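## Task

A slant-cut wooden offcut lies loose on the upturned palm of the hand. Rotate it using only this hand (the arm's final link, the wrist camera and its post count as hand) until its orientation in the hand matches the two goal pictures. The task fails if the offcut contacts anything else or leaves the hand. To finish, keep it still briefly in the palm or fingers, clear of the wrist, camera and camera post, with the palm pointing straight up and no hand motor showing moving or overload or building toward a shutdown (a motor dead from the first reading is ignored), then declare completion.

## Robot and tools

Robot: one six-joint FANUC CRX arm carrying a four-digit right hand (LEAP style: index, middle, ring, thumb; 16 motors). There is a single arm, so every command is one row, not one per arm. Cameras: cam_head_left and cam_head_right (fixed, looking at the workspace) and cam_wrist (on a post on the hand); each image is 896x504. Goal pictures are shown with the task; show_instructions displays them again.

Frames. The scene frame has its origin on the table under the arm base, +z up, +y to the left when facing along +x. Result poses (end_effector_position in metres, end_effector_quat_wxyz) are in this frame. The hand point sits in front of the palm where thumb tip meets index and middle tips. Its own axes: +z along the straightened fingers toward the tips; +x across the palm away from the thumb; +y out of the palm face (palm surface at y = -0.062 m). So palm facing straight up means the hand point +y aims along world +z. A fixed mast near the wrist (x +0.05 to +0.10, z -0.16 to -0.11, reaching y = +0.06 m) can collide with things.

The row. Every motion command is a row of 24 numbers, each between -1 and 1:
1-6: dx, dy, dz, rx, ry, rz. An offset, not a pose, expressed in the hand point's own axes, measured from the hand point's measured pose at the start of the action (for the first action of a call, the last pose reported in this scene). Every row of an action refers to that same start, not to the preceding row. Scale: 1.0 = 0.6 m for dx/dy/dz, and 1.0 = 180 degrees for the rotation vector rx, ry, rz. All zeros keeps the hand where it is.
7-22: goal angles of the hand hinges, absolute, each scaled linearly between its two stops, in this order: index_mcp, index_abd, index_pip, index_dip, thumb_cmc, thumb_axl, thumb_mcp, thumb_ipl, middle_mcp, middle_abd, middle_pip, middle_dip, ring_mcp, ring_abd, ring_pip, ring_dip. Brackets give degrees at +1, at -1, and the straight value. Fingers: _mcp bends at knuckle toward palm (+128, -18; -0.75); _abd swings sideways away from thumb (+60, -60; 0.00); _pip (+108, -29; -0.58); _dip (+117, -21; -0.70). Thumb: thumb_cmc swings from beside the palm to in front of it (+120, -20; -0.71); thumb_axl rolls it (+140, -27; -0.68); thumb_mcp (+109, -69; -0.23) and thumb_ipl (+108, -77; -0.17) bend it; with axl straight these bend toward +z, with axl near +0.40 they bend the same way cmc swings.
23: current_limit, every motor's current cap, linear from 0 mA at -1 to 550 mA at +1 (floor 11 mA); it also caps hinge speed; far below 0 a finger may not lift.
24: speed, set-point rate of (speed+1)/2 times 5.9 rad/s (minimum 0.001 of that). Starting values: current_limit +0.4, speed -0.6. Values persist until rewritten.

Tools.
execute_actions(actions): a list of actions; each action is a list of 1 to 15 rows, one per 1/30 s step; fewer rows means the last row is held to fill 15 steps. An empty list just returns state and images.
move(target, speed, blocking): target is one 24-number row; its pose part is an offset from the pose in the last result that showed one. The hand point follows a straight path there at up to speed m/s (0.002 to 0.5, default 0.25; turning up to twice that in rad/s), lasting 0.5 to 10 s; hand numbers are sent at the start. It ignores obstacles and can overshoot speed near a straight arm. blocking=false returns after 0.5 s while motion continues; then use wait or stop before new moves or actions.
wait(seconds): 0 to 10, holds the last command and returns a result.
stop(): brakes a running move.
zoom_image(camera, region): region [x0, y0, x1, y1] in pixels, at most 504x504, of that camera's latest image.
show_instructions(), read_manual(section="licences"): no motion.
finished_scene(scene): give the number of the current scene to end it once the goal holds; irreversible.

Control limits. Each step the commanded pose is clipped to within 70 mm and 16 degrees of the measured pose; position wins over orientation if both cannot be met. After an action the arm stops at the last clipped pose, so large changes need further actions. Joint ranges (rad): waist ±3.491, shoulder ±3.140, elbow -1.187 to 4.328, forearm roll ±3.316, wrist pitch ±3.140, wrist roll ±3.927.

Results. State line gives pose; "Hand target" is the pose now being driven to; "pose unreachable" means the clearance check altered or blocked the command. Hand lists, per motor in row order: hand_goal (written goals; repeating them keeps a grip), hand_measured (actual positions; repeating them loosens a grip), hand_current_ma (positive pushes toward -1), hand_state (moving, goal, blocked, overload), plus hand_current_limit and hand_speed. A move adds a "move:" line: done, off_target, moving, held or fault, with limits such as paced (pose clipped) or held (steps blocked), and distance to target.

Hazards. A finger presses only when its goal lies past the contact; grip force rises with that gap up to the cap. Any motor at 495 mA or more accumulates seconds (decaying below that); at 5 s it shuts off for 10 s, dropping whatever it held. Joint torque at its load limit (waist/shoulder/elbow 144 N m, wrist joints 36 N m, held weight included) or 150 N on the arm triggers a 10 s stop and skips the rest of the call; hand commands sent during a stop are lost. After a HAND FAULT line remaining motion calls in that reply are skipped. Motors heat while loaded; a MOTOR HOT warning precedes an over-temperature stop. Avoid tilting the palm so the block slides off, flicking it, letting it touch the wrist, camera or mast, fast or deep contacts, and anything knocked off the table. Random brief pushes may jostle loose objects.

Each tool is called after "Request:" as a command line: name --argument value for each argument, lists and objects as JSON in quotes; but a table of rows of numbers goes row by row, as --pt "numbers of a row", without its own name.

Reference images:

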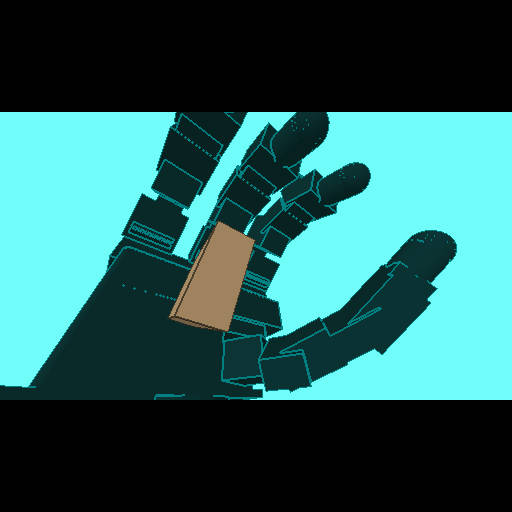

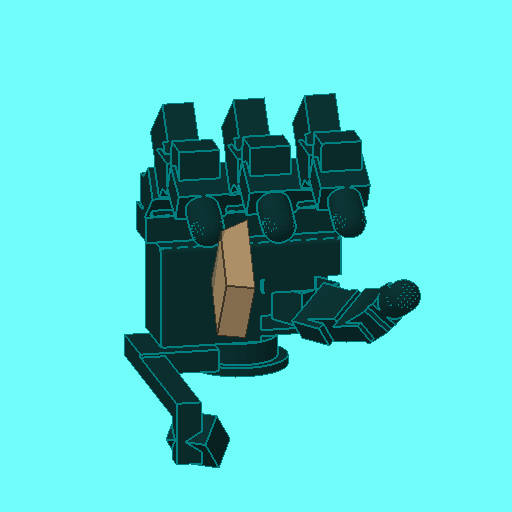

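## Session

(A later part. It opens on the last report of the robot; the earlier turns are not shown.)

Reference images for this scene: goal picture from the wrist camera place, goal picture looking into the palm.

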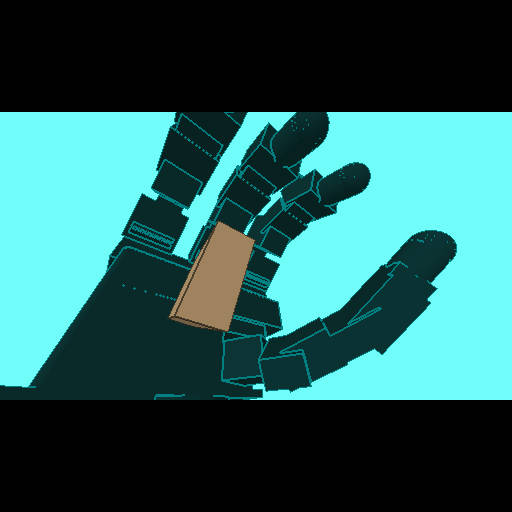

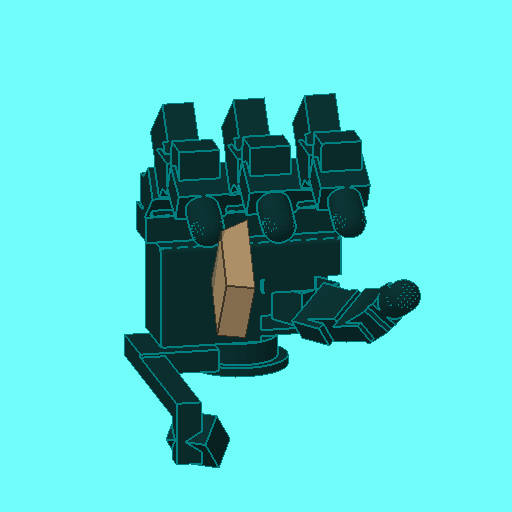

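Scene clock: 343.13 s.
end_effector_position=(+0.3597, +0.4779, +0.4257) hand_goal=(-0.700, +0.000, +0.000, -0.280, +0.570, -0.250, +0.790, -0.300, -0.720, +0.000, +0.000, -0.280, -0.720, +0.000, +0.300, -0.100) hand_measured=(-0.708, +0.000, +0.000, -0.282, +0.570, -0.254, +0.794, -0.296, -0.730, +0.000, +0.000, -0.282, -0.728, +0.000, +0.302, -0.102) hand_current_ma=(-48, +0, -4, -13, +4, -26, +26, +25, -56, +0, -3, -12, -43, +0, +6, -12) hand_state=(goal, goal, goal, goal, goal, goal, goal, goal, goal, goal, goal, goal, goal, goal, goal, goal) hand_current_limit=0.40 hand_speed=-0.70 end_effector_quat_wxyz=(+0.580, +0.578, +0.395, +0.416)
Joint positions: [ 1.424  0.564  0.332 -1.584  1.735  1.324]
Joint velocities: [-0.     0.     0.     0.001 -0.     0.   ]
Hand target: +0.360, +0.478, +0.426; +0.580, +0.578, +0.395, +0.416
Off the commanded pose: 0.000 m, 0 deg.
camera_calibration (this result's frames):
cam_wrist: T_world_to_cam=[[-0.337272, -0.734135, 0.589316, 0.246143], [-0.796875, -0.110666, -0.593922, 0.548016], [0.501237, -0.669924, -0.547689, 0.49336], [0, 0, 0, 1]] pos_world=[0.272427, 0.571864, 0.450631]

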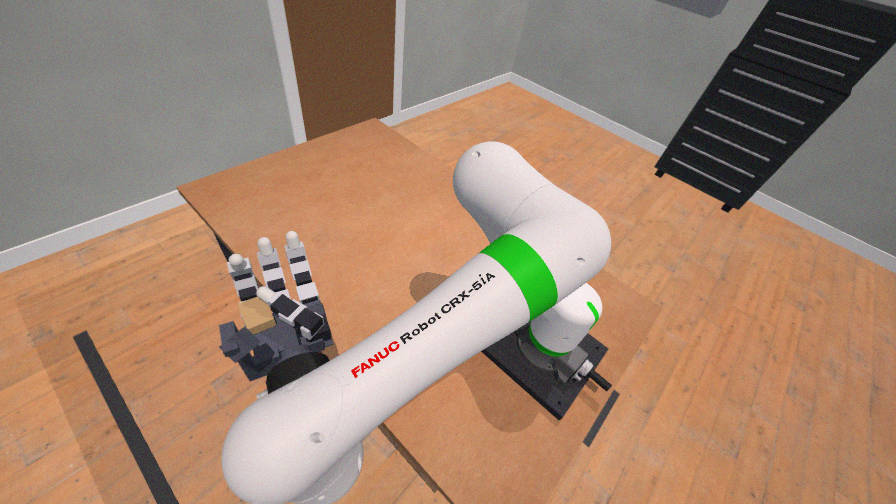

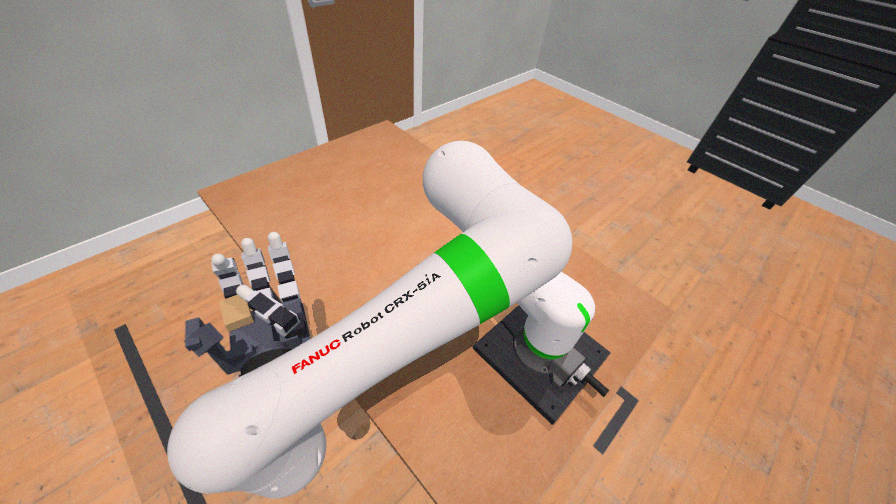

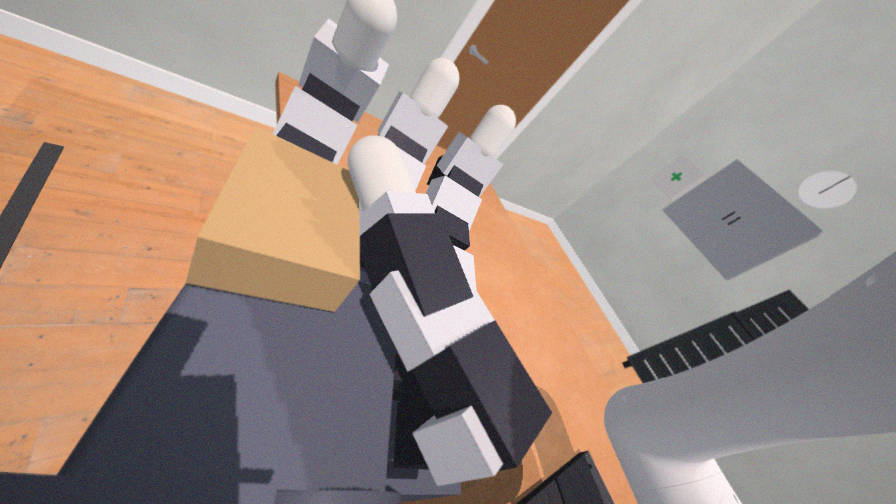

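Request:
execute_actions --actions '[[[0,0,0,0,0,0,-0.7,0,0,-0.28,0.57,-0.1,0.1,0.2,-0.72,0,0,-0.28,-0.72,0,0.3,-0.1,0.4,-0.1]],[[0,0,0,0,0,0,-0.7,0,0,-0.28,0.57,0.042,0.1,0.49,-0.14,0,-0.2,-0.28,-0.72,0,0.3,-0.1,0.4,-0.2]],[[0,0,0,0,0,0,-0.7,0,0,-0.28,0.57,0.042,0.36,0.49,-0.14,0,-0.2,-0.28,-0.72,0,0.3,-0.1,0.1,-0.6]]]'

Scene clock: 375.63 s.
end_effector_position=(+0.3597, +0.4779, +0.4257) hand_goal=(-0.700, +0.000, +0.000, -0.280, +0.570, +0.042, +0.360, +0.490, -0.140, +0.000, -0.200, -0.280, -0.720, +0.000, +0.300, -0.100) hand_measured=(-0.708, +0.000, +0.000, -0.282, +0.568, +0.040, +0.346, +0.488, -0.164, +0.000, -0.200, -0.282, -0.728, +0.000, +0.302, -0.102) hand_current_ma=(-48, +0, -4, -13, -15, -8, -89, -20, -105, +0, +2, -12, -43, +0, +6, -12) hand_state=(goal, goal, goal, goal, goal, goal, goal, goal, moving, goal, goal, goal, goal, goal, goal, goal) hand_current_limit=0.10 hand_speed=-0.60 end_effector_quat_wxyz=(+0.580, +0.578, +0.395, +0.416)
Joint positions: [ 1.424  0.564  0.332 -1.584  1.735  1.324]
Joint velocities: [ 0.     0.001  0.001 -0.     0.002  0.   ]
Hand target: +0.360, +0.478, +0.426; +0.580, +0.578, +0.395, +0.416
Off the commanded pose: 0.000 m, 0 deg.
camera_calibration (this result's frames):
cam_wrist: T_world_to_cam=[[-0.337272, -0.734134, 0.589317, 0.246143], [-0.796874, -0.110668, -0.593923, 0.548017], [0.501237, -0.669925, -0.547688, 0.49336], [0, 0, 0, 1]] pos_world=[0.272427, 0.571864, 0.45063]

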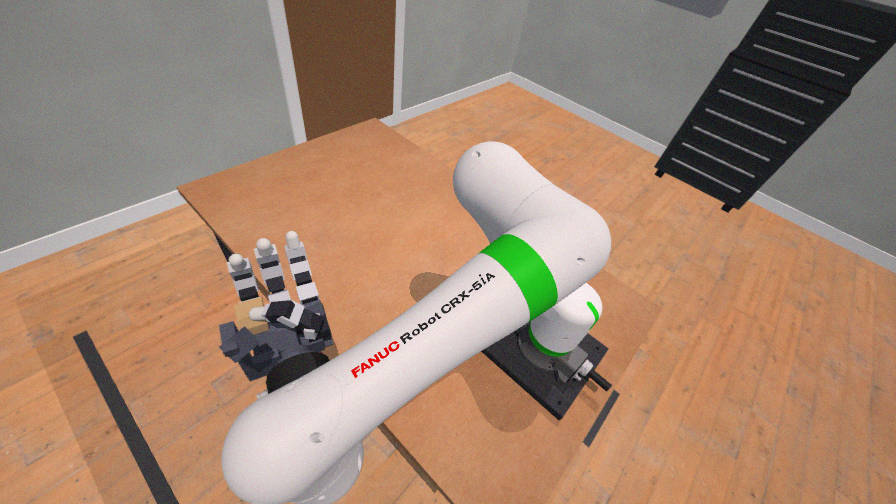

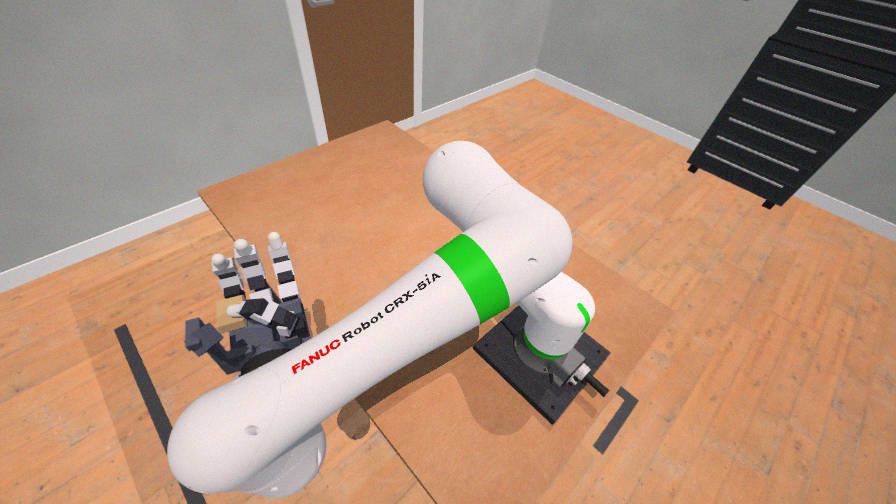

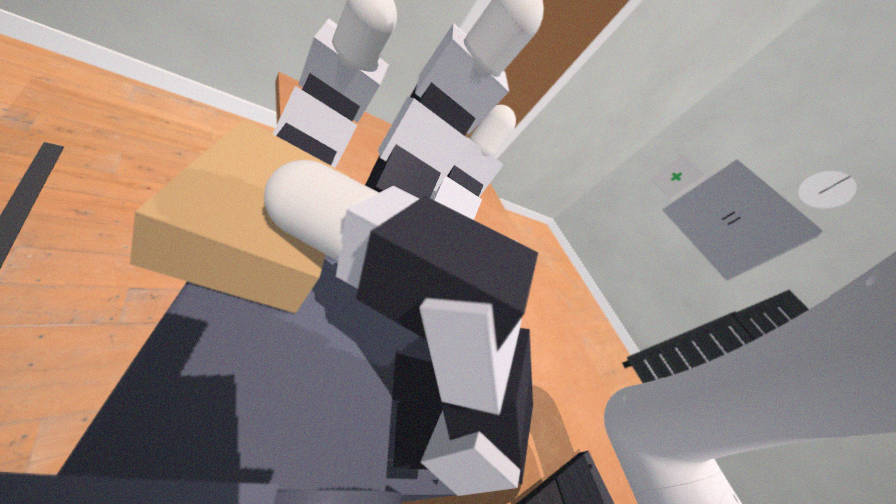

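Request:
execute_actions --actions '[[[0,0,0,0,0,0,-0.7,0,0,-0.28,0.57,0.042,0.33,0.63,-0.14,0,-0.2,-0.28,-0.72,0,0.3,-0.1,0.1,-0.7]],[[0,0,0,0,0,0,-0.7,0,0,-0.28,0.57,0.042,0.25,0.76,-0.14,0,-0.2,-0.28,-0.72,0,0.3,-0.1,0.1,-0.7]],[[0,0,0,0,0,0,-0.7,0,0,-0.28,0.57,0.042,0.17,0.88,-0.14,0,-0.2,-0.28,-0.72,0,0.3,-0.1,0.1,-0.7]],[[0,0,0,0,0,0,-0.7,0,0,-0.28,0.57,0.042,0.09,0.99,-0.14,0,-0.2,-0.28,-0.72,0,0.3,-0.1,0.1,-0.7]]]'

Request:
zoom_image --camera "cam_head_left" --region '[205, 235, 365, 395]'

Scene clock: 392.40 s.
end_effector_position=(+0.3597, +0.4779, +0.4257) hand_goal=(-0.700, +0.000, +0.000, -0.280, +0.570, +0.042, +0.090, +0.990, -0.140, +0.000, -0.200, -0.280, -0.720, +0.000, +0.300, -0.100) hand_measured=(-0.708, +0.000, +0.000, -0.282, +0.552, +0.042, +0.070, +0.948, -0.162, +0.000, -0.200, -0.282, -0.728, +0.000, +0.302, -0.102) hand_current_ma=(-48, +0, -4, -13, -94, +7, -131, -291, -115, +0, +2, -12, -43, +0, +6, -12) hand_state=(goal, goal, goal, goal, goal, goal, goal, moving, blocked, goal, goal, goal, goal, goal, goal, goal) hand_current_limit=0.10 hand_speed=-0.70 end_effector_quat_wxyz=(+0.580, +0.578, +0.395, +0.416)
Joint positions: [ 1.424  0.564  0.332 -1.584  1.735  1.324]
Joint velocities: [ 0.     0.     0.    -0.001  0.    -0.   ]
Hand target: +0.360, +0.478, +0.426; +0.580, +0.578, +0.395, +0.416
Off the commanded pose: 0.000 m, 0 deg.
camera_calibration (this result's frames):
cam_wrist: T_world_to_cam=[[-0.337272, -0.734134, 0.589317, 0.246143], [-0.796874, -0.110668, -0.593923, 0.548017], [0.501237, -0.669925, -0.547688, 0.49336], [0, 0, 0, 1]] pos_world=[0.272427, 0.571864, 0.45063]

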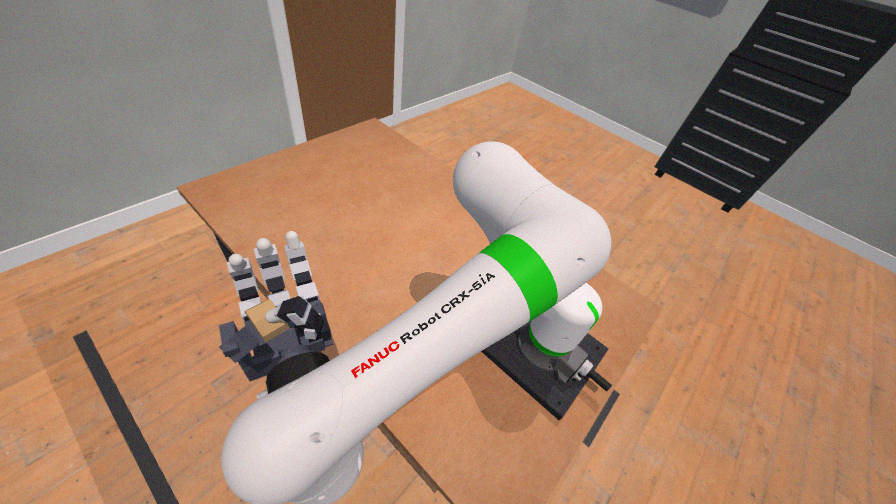

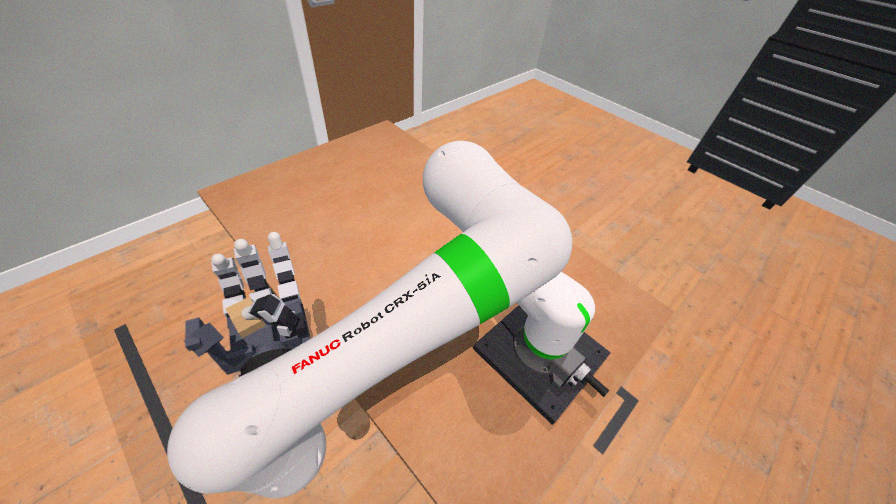

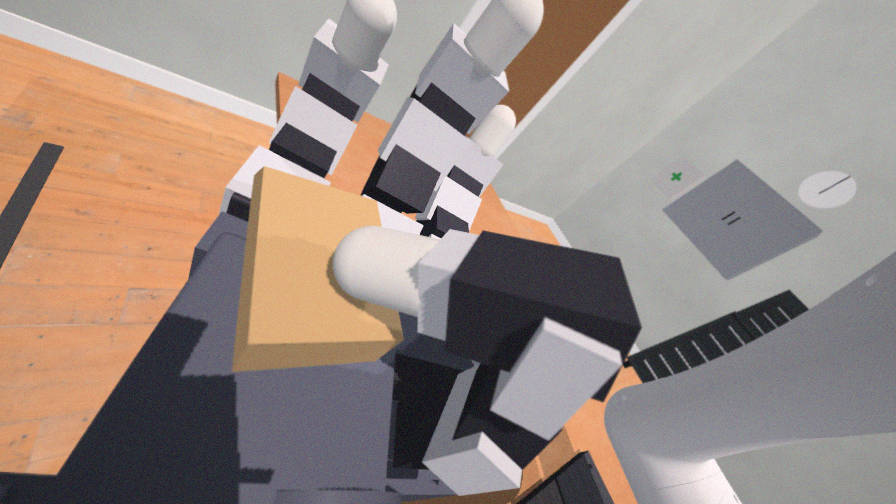

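Region (205, 235, 365, 395) of cam_head_left's 896x504 image, scaled by 3.150, with more detail than that image has.

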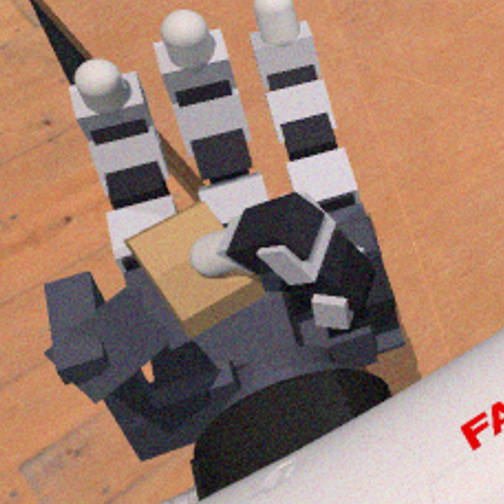

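Request:
execute_actions --actions '[[[0,0,0,0,0,0,-0.7,0,0,-0.28,0.57,0.042,0.085,0.96,-0.14,0,-0.2,-0.28,-0.4,0,0,-0.3,0.2,-0.6]],[[0,0,0,0,0,0,-0.7,0,0,-0.28,0.57,0.042,0.085,0.96,-0.14,0,-0.2,-0.28,-0.05,0,0,-0.3,0.2,-0.6]],[[0,0,0,0,0,0,-0.7,0,0,-0.28,0.57,0.042,0.085,0.96,-0.14,0,-0.2,-0.28,0.3,0,0,-0.3,0.2,-0.6]],[[0,0,0,0,0,0,-0.7,0,0,-0.28,0.57,0.042,0.085,0.96,-0.14,0,-0.2,-0.28,0.55,0,0,-0.3,0.2,-0.6]]]'

Request:
zoom_image --camera "cam_head_left" --region '[205, 235, 365, 395]'

Scene clock: 422.23 s.
end_effector_position=(+0.3597, +0.4779, +0.4257) hand_goal=(-0.700, +0.000, +0.000, -0.280, +0.570, +0.042, +0.084, +0.960, -0.140, +0.000, -0.200, -0.280, +0.550, +0.000, +0.000, -0.300) hand_measured=(-0.708, +0.000, +0.000, -0.282, +0.534, +0.060, +0.060, +0.952, -0.162, +0.000, -0.200, -0.282, +0.136, +0.000, +0.002, -0.296) hand_current_ma=(-48, +0, -4, -13, -183, +128, -164, -52, -115, +0, +2, -12, -227, +0, +6, +16) hand_state=(goal, goal, goal, goal, blocked, goal, blocked, goal, blocked, goal, goal, goal, moving, goal, goal, goal) hand_current_limit=0.20 hand_speed=-0.60 end_effector_quat_wxyz=(+0.580, +0.578, +0.395, +0.416)
Joint positions: [ 1.424  0.564  0.332 -1.584  1.735  1.324]
Joint velocities: [-0.     0.001  0.001 -0.     0.001  0.   ]
Hand target: +0.360, +0.478, +0.426; +0.580, +0.578, +0.395, +0.416
Off the commanded pose: 0.000 m, 0 deg.
camera_calibration (this result's frames):
cam_wrist: T_world_to_cam=[[-0.337272, -0.734134, 0.589317, 0.246143], [-0.796874, -0.110668, -0.593923, 0.548017], [0.501237, -0.669925, -0.547688, 0.49336], [0, 0, 0, 1]] pos_world=[0.272427, 0.571864, 0.45063]

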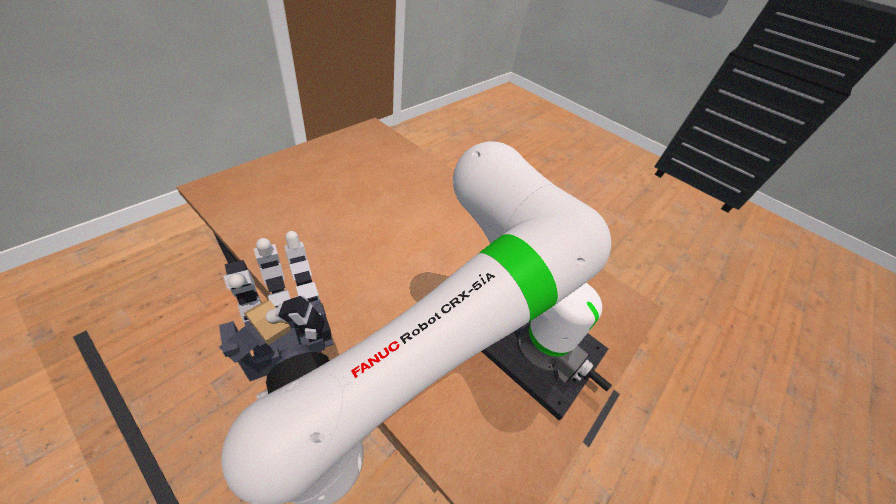

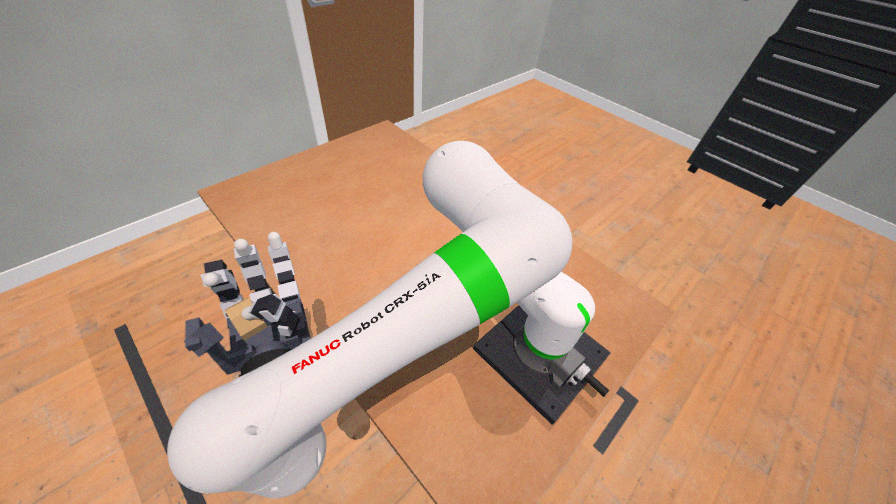

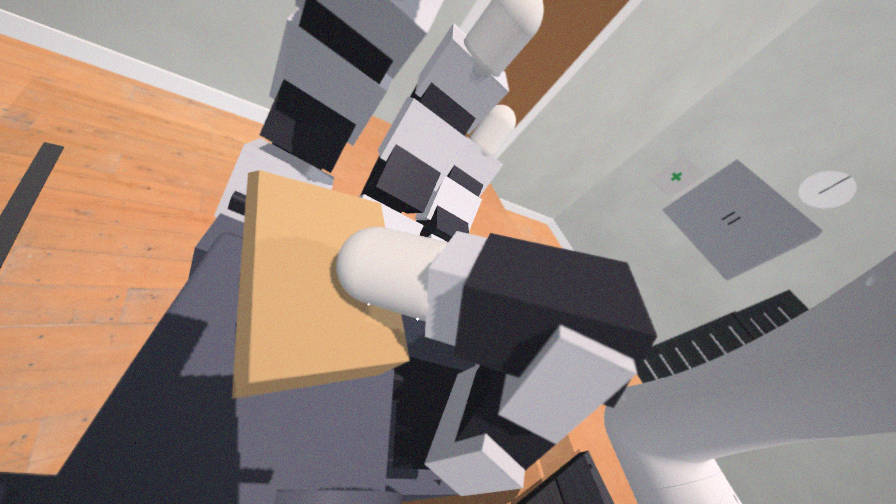

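Region (205, 235, 365, 395) of cam_head_left's 896x504 image, scaled by 3.150, with more detail than that image has.

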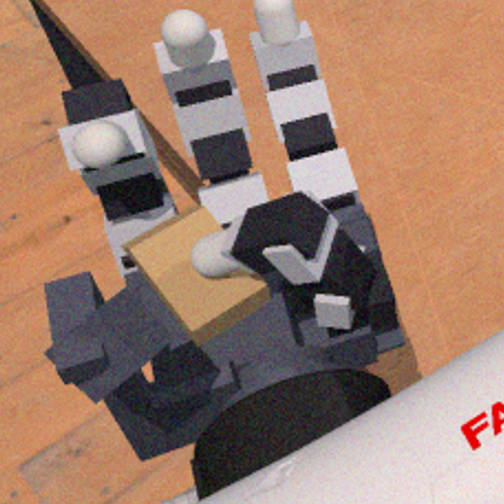

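Request:
wait --seconds 0

Request:
zoom_image --camera "cam_head_left" --region '[205, 235, 365, 395]'

Scene clock: 427.60 s.
end_effector_position=(+0.3597, +0.4779, +0.4257) hand_goal=(-0.700, +0.000, +0.000, -0.280, +0.570, +0.042, +0.084, +0.960, -0.140, +0.000, -0.200, -0.280, +0.550, +0.000, +0.000, -0.300) hand_measured=(-0.708, +0.000, +0.000, -0.282, +0.540, +0.054, +0.064, +0.954, -0.162, +0.000, -0.200, -0.282, +0.534, +0.000, +0.002, -0.296) hand_current_ma=(-48, +0, -4, -13, -154, +79, -132, -36, -115, +0, +2, -12, -89, +0, +6, +16) hand_state=(goal, goal, goal, goal, blocked, goal, blocked, goal, blocked, goal, goal, goal, goal, goal, goal, goal) hand_current_limit=0.20 hand_speed=-0.60 end_effector_quat_wxyz=(+0.580, +0.578, +0.395, +0.416)
Joint positions: [ 1.424  0.564  0.332 -1.584  1.735  1.324]
Joint velocities: [-0.     0.    -0.     0.    -0.001  0.   ]
Hand target: +0.360, +0.478, +0.426; +0.580, +0.578, +0.395, +0.416
Off the commanded pose: 0.000 m, 0 deg.
camera_calibration (this result's frames):
cam_wrist: T_world_to_cam=[[-0.337272, -0.734133, 0.589319, 0.246143], [-0.796875, -0.110669, -0.593922, 0.548017], [0.501237, -0.669926, -0.547686, 0.493359], [0, 0, 0, 1]] pos_world=[0.272428, 0.571864, 0.450629]

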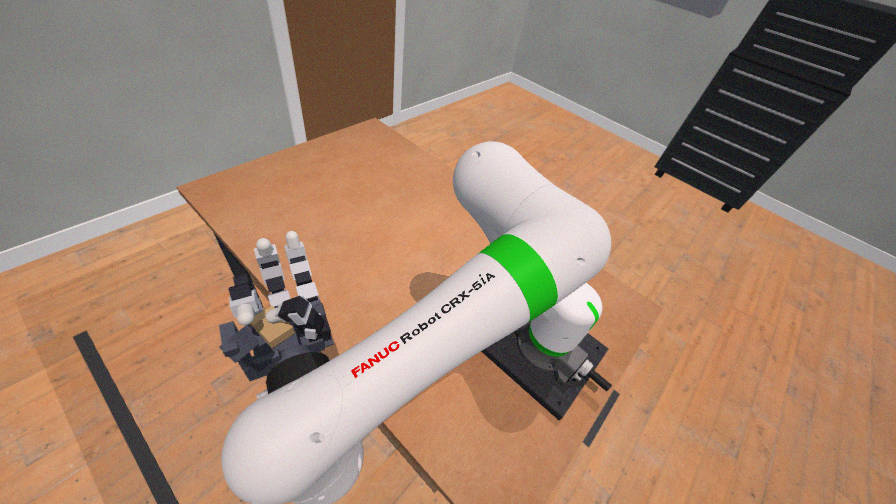

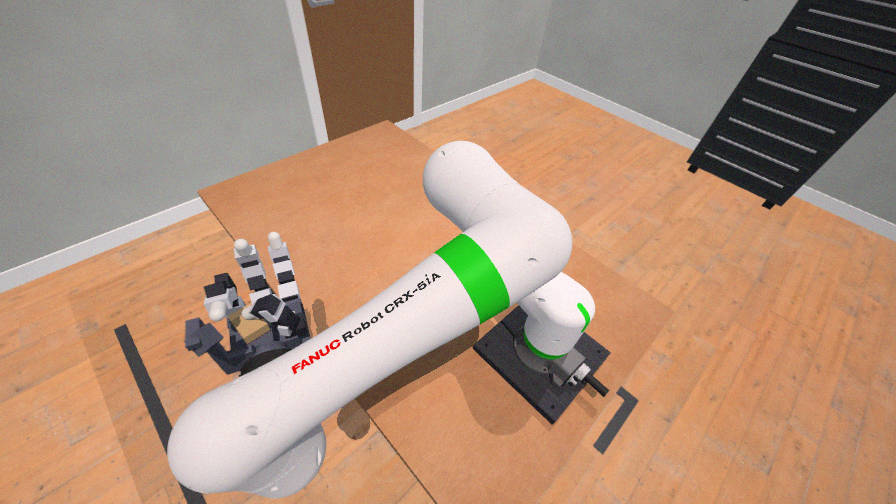

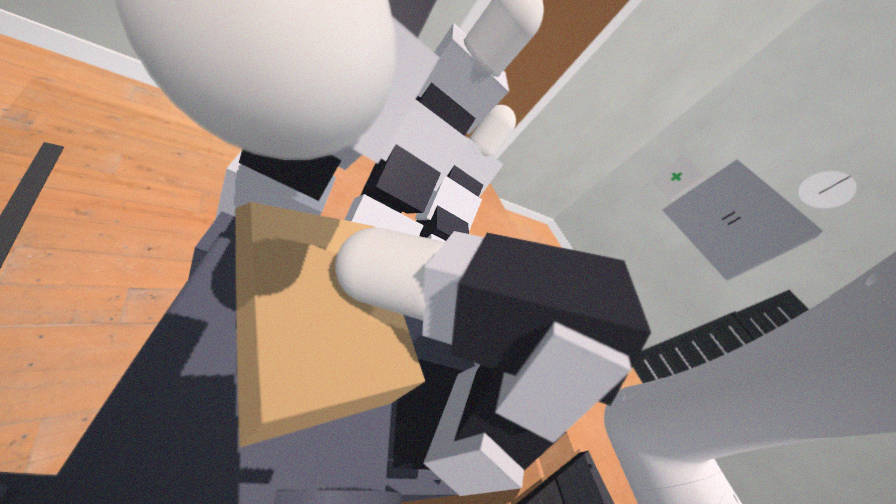

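Region (205, 235, 365, 395) of cam_head_left's 896x504 image, scaled by 3.150, with more detail than that image has.

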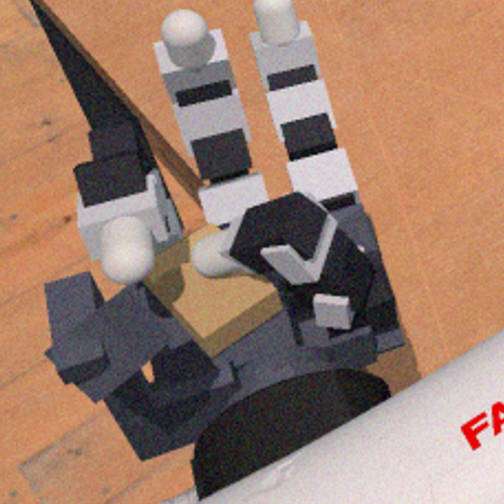

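Request:
execute_actions --actions '[[[0,0,0,0,0,0,-0.7,0,0,-0.28,0.57,0.042,0.085,0.96,-0.6,0,-0.2,-0.28,0.0,0,0.4,0.1,0.4,0]],[[0,0,0,0,0,0,-0.7,0,0,-0.28,0.57,0.042,0.085,0.96,-0.6,0,-0.2,-0.28,0.0,0,0.664,0.32,0.4,0]],[[0,0,0,0,0,0,-0.7,0,0,-0.28,0.57,0.042,0.085,0.96,-0.6,0,-0.2,-0.28,0.15,0,0.664,0.32,0.2,-0.6]],[[0,0,0,0,0,0,-0.7,0,0,-0.28,0.45,0.2,-0.05,0.98,-0.6,0,-0.2,-0.28,0.15,0,0.664,0.32,0.2,-0.4]],[[0,0,0,0,0,0,-0.7,0,0,-0.28,0.36,0.32,0.0,0.98,-0.6,0,-0.2,-0.28,0.15,0,0.664,0.32,0.2,-0.4]],[[0,0,0,0,0,0,-0.7,0,0,-0.28,0.36,0.32,0.2,0.98,-0.6,0,-0.2,-0.28,0.15,0,0.664,0.32,0.2,-0.6]]]'

Request:
zoom_image --camera "cam_head_left" --region '[205, 235, 365, 395]'

Scene clock: 472.00 s.
end_effector_position=(+0.3597, +0.4779, +0.4257) hand_goal=(-0.700, +0.000, +0.000, -0.280, +0.360, +0.320, +0.200, +0.980, -0.600, +0.000, -0.200, -0.280, +0.150, +0.000, +0.664, +0.320) hand_measured=(-0.708, +0.000, +0.000, -0.282, +0.358, +0.318, +0.188, +0.978, -0.610, +0.000, -0.200, -0.282, +0.102, -0.004, +0.642, +0.314) hand_current_ma=(-48, +0, -4, -13, -15, -13, -81, -21, -55, +0, -1, -12, -278, -19, -107, -34) hand_state=(goal, goal, goal, goal, goal, goal, goal, goal, goal, goal, goal, goal, blocked, goal, blocked, goal) hand_current_limit=0.20 hand_speed=-0.60 end_effector_quat_wxyz=(+0.580, +0.578, +0.395, +0.416)
Joint positions: [ 1.424  0.564  0.332 -1.584  1.735  1.324]
Joint velocities: [ 0.     0.    -0.     0.002 -0.001 -0.   ]
Hand target: +0.360, +0.478, +0.426; +0.580, +0.578, +0.395, +0.416
Off the commanded pose: 0.000 m, 0 deg.
camera_calibration (this result's frames):
cam_wrist: T_world_to_cam=[[-0.337273, -0.734133, 0.589319, 0.246143], [-0.796874, -0.11067, -0.593923, 0.548017], [0.501238, -0.669926, -0.547685, 0.493359], [0, 0, 0, 1]] pos_world=[0.272427, 0.571864, 0.450629]

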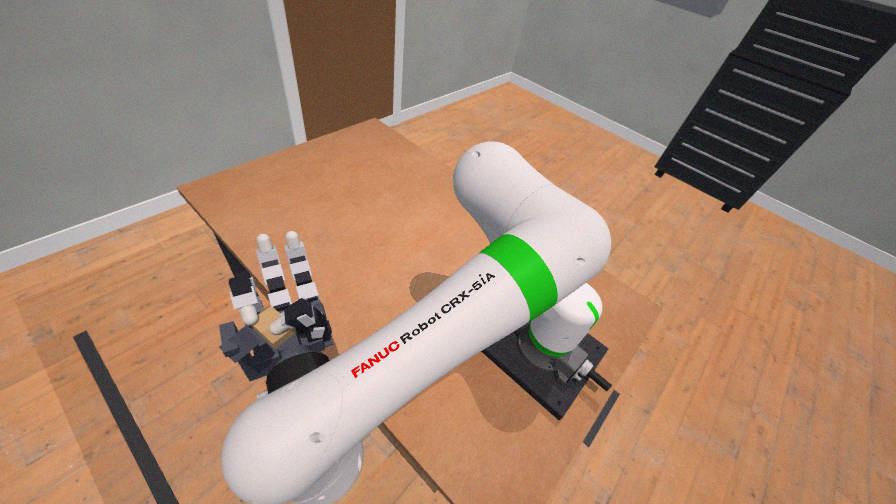

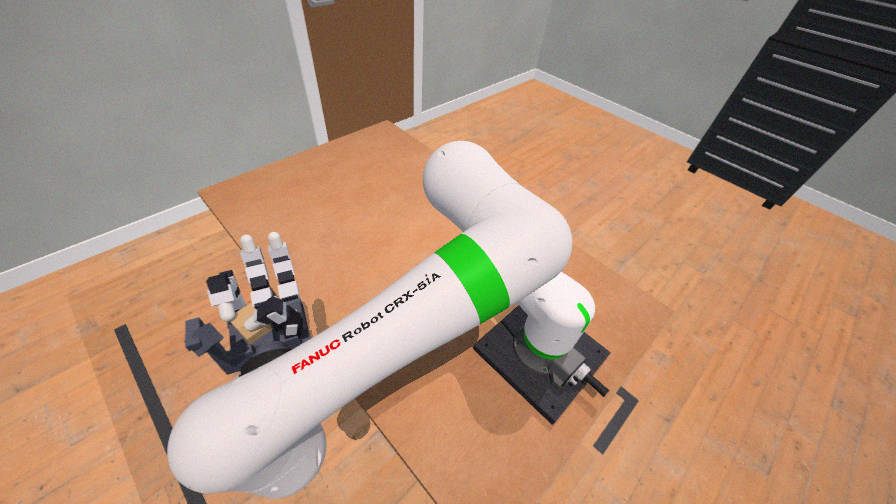

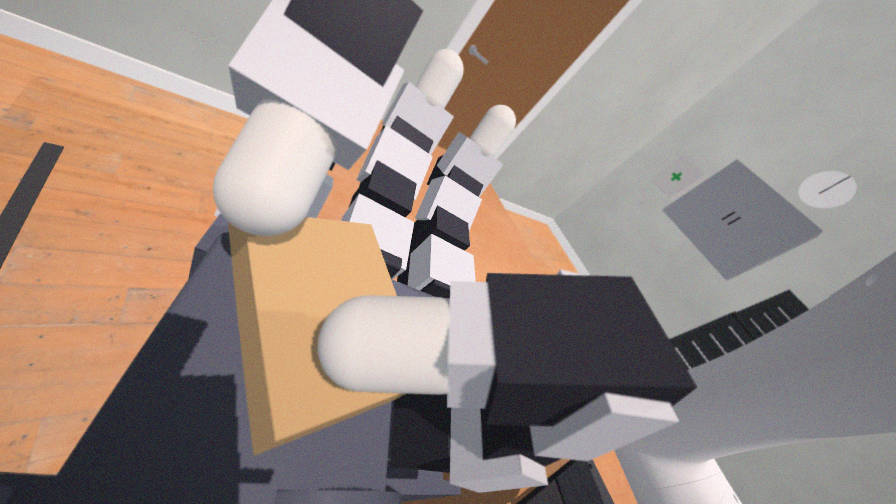

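Region (205, 235, 365, 395) of cam_head_left's 896x504 image, scaled by 3.150, with more detail than that image has.

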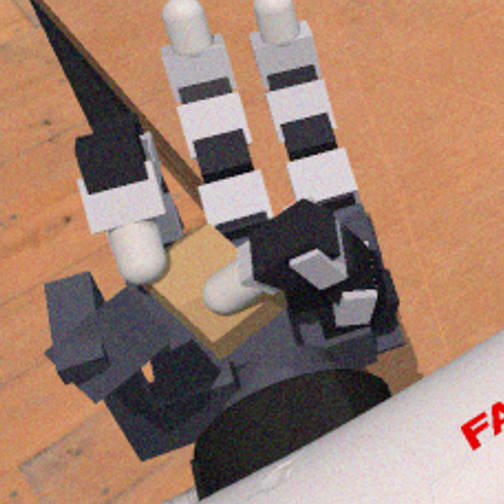

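Request:
execute_actions --actions '[[[0,0,0,0,0,0,-0.7,0,0,-0.28,0.31,0.22,0.24,0.98,-0.7,0,-0.2,-0.28,0.15,0,0.664,0.32,0.2,-0.7]],[[0,0,0,0,0,0,-0.7,0,0,-0.28,0.26,0.125,0.26,0.98,-0.7,0,-0.2,-0.28,0.18,0,0.68,0.3,0.2,-0.7]],[[0,0,0,0,0,0,-0.7,0,0,-0.28,0.2,0.02,0.27,0.98,-0.7,0,-0.2,-0.28,0.21,0,0.7,0.28,0.2,-0.7]],[[0,0,0,0,0,0,-0.7,0,0,-0.28,0.14,-0.08,0.28,0.98,-0.7,0,-0.2,-0.28,0.24,0,0.72,0.26,0.2,-0.7]]]'

Request:
zoom_image --camera "cam_head_left" --region '[205, 235, 365, 395]'

Scene clock: 486.33 s.
end_effector_position=(+0.3597, +0.4779, +0.4257) hand_goal=(-0.700, +0.000, +0.000, -0.280, +0.140, -0.080, +0.280, +0.980, -0.700, +0.000, -0.200, -0.280, +0.240, +0.000, +0.720, +0.260) hand_measured=(-0.708, +0.000, +0.000, -0.282, +0.136, -0.040, +0.268, +0.968, -0.710, +0.000, -0.200, -0.282, +0.152, +0.006, +0.650, +0.240) hand_current_ma=(-48, +0, -4, -13, -16, +280, -74, -85, -56, +0, -2, -12, -330, +28, -330, -99) hand_state=(goal, goal, goal, goal, goal, blocked, goal, goal, goal, goal, goal, goal, blocked, goal, blocked, goal) hand_current_limit=0.20 hand_speed=-0.70 end_effector_quat_wxyz=(+0.580, +0.578, +0.395, +0.416)
Joint positions: [ 1.424  0.564  0.332 -1.584  1.735  1.324]
Joint velocities: [-0.     0.     0.     0.     0.001  0.001]
Hand target: +0.360, +0.478, +0.426; +0.580, +0.578, +0.395, +0.416
Off the commanded pose: 0.000 m, 0 deg.
camera_calibration (this result's frames):
cam_wrist: T_world_to_cam=[[-0.337273, -0.734133, 0.589318, 0.246143], [-0.796874, -0.11067, -0.593923, 0.548017], [0.501238, -0.669926, -0.547685, 0.493359], [0, 0, 0, 1]] pos_world=[0.272428, 0.571864, 0.450629]

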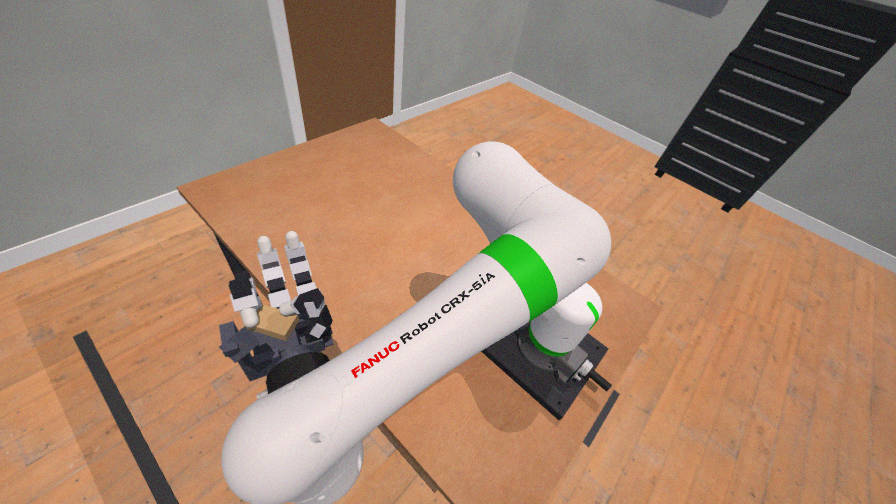

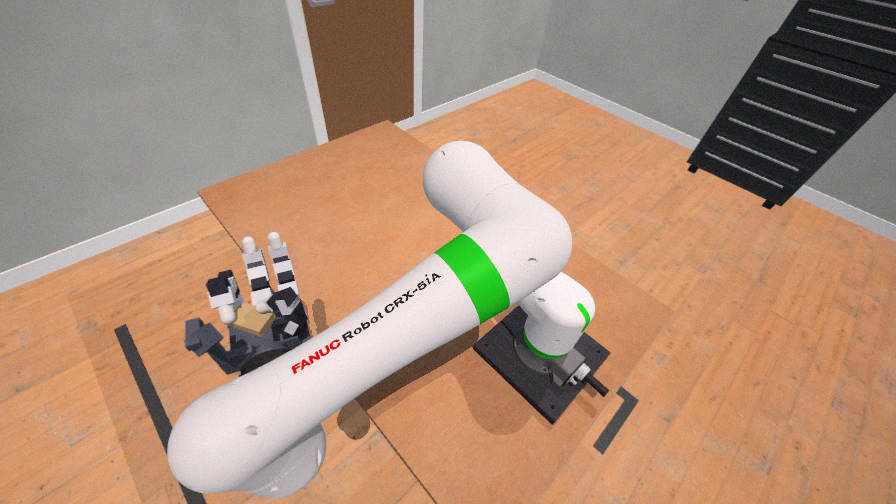

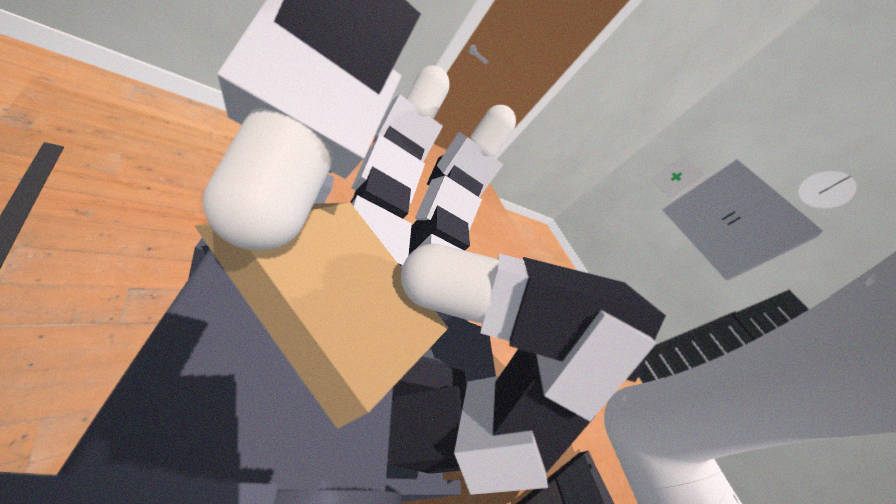

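Region (205, 235, 365, 395) of cam_head_left's 896x504 image, scaled by 3.150, with more detail than that image has.

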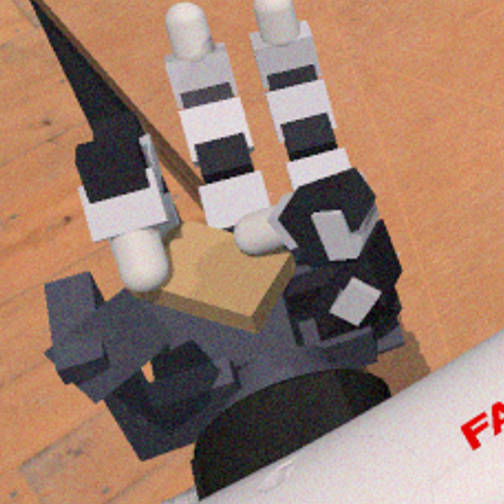

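Request:
execute_actions --actions '[[[0,0,0,0,0,0,-0.7,0,0,-0.28,0.3,0.0,-0.05,0.98,-0.7,0,-0.2,-0.28,0.18,0,0.66,0.25,0.2,-0.2]],[[0,0,0,0,0,0,-0.7,0,0,-0.28,0.36,0.24,-0.02,0.98,-0.7,0,-0.2,-0.28,0.18,0,0.66,0.25,0.2,-0.2]],[[0,0,0,0,0,0,-0.7,0,0,-0.28,0.36,0.24,0.22,0.98,-0.7,0,-0.2,-0.28,0.18,0,0.66,0.25,0.2,-0.5]],[[0,0,0,0,0,0,-0.7,0,0,-0.28,0.36,0.12,0.21,0.98,-0.7,0,-0.2,-0.28,0.23,0,0.645,0.2,0.2,-0.7]],[[0,0,0,0,0,0,-0.7,0,0,-0.28,0.36,0.0,0.2,0.98,-0.7,0,-0.2,-0.28,0.28,0,0.63,0.16,0.2,-0.7]],[[0,0,0,0,0,0,-0.7,0,0,-0.28,0.36,-0.12,0.18,0.98,-0.7,0,-0.2,-0.28,0.33,0,0.61,0.11,0.2,-0.7]]]'

Request:
zoom_image --camera "cam_head_left" --region '[205, 235, 365, 395]'

Scene clock: 524.53 s.
end_effector_position=(+0.3597, +0.4779, +0.4257) hand_goal=(-0.700, +0.000, +0.000, -0.280, +0.360, -0.120, +0.180, +0.980, -0.700, +0.000, -0.200, -0.280, +0.330, +0.000, +0.610, +0.110) hand_measured=(-0.708, +0.000, +0.000, -0.282, +0.346, -0.094, +0.162, +0.966, -0.710, +0.000, -0.200, -0.282, +0.320, +0.002, +0.602, +0.106) hand_current_ma=(-48, +0, -4, -13, -68, +182, -115, -96, -56, +0, -2, -12, -57, +13, -37, -19) hand_state=(goal, goal, goal, goal, goal, moving, goal, goal, goal, goal, goal, goal, goal, goal, goal, goal) hand_current_limit=0.20 hand_speed=-0.70 end_effector_quat_wxyz=(+0.580, +0.578, +0.395, +0.416)
Joint positions: [ 1.424  0.564  0.332 -1.584  1.735  1.324]
Joint velocities: [-0.    -0.    -0.     0.    -0.001 -0.   ]
Hand target: +0.360, +0.478, +0.426; +0.580, +0.578, +0.395, +0.416
Off the commanded pose: 0.000 m, 0 deg.
camera_calibration (this result's frames):
cam_wrist: T_world_to_cam=[[-0.337273, -0.734133, 0.589318, 0.246143], [-0.796874, -0.11067, -0.593923, 0.548017], [0.501238, -0.669926, -0.547685, 0.493359], [0, 0, 0, 1]] pos_world=[0.272427, 0.571864, 0.450629]

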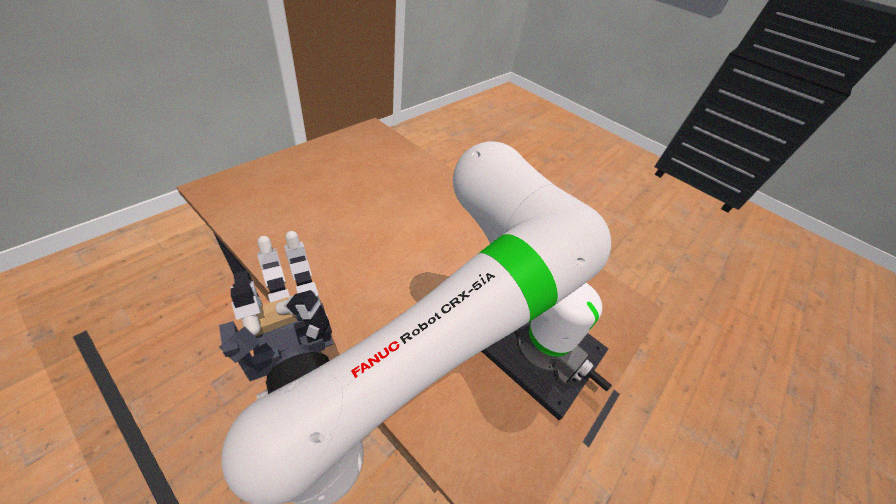

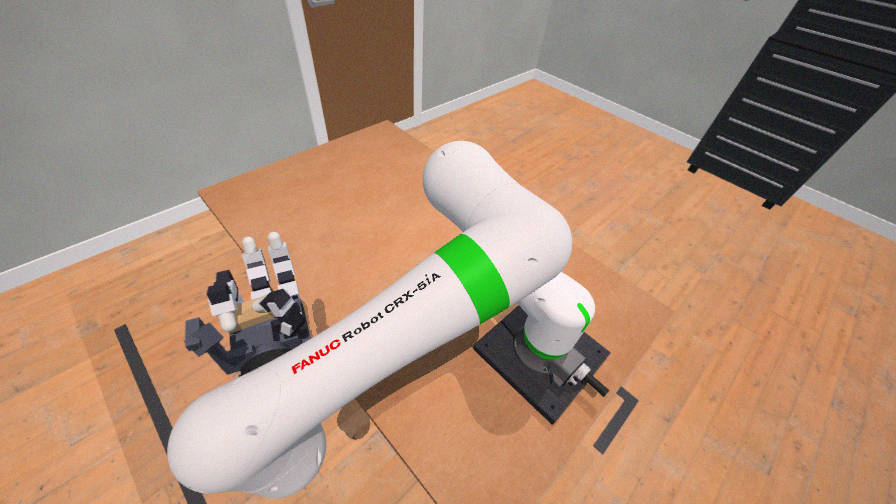

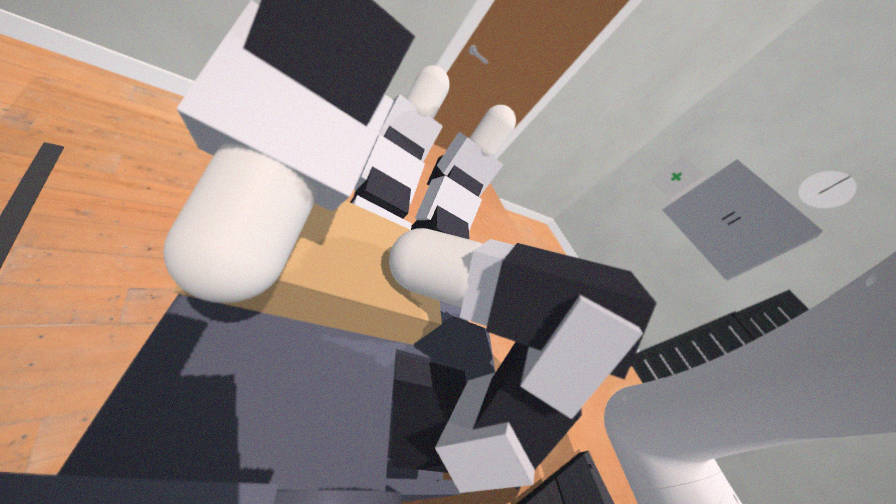

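Region (205, 235, 365, 395) of cam_head_left's 896x504 image, scaled by 3.150, with more detail than that image has.

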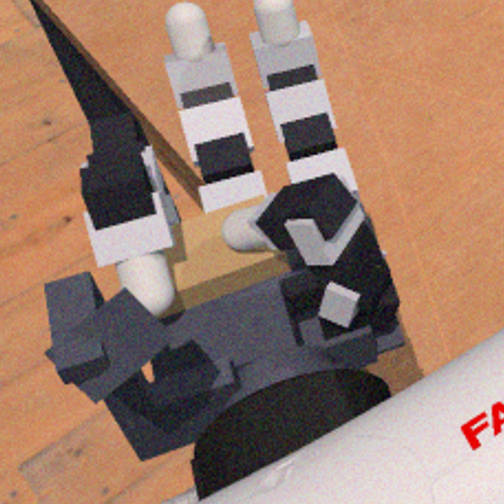

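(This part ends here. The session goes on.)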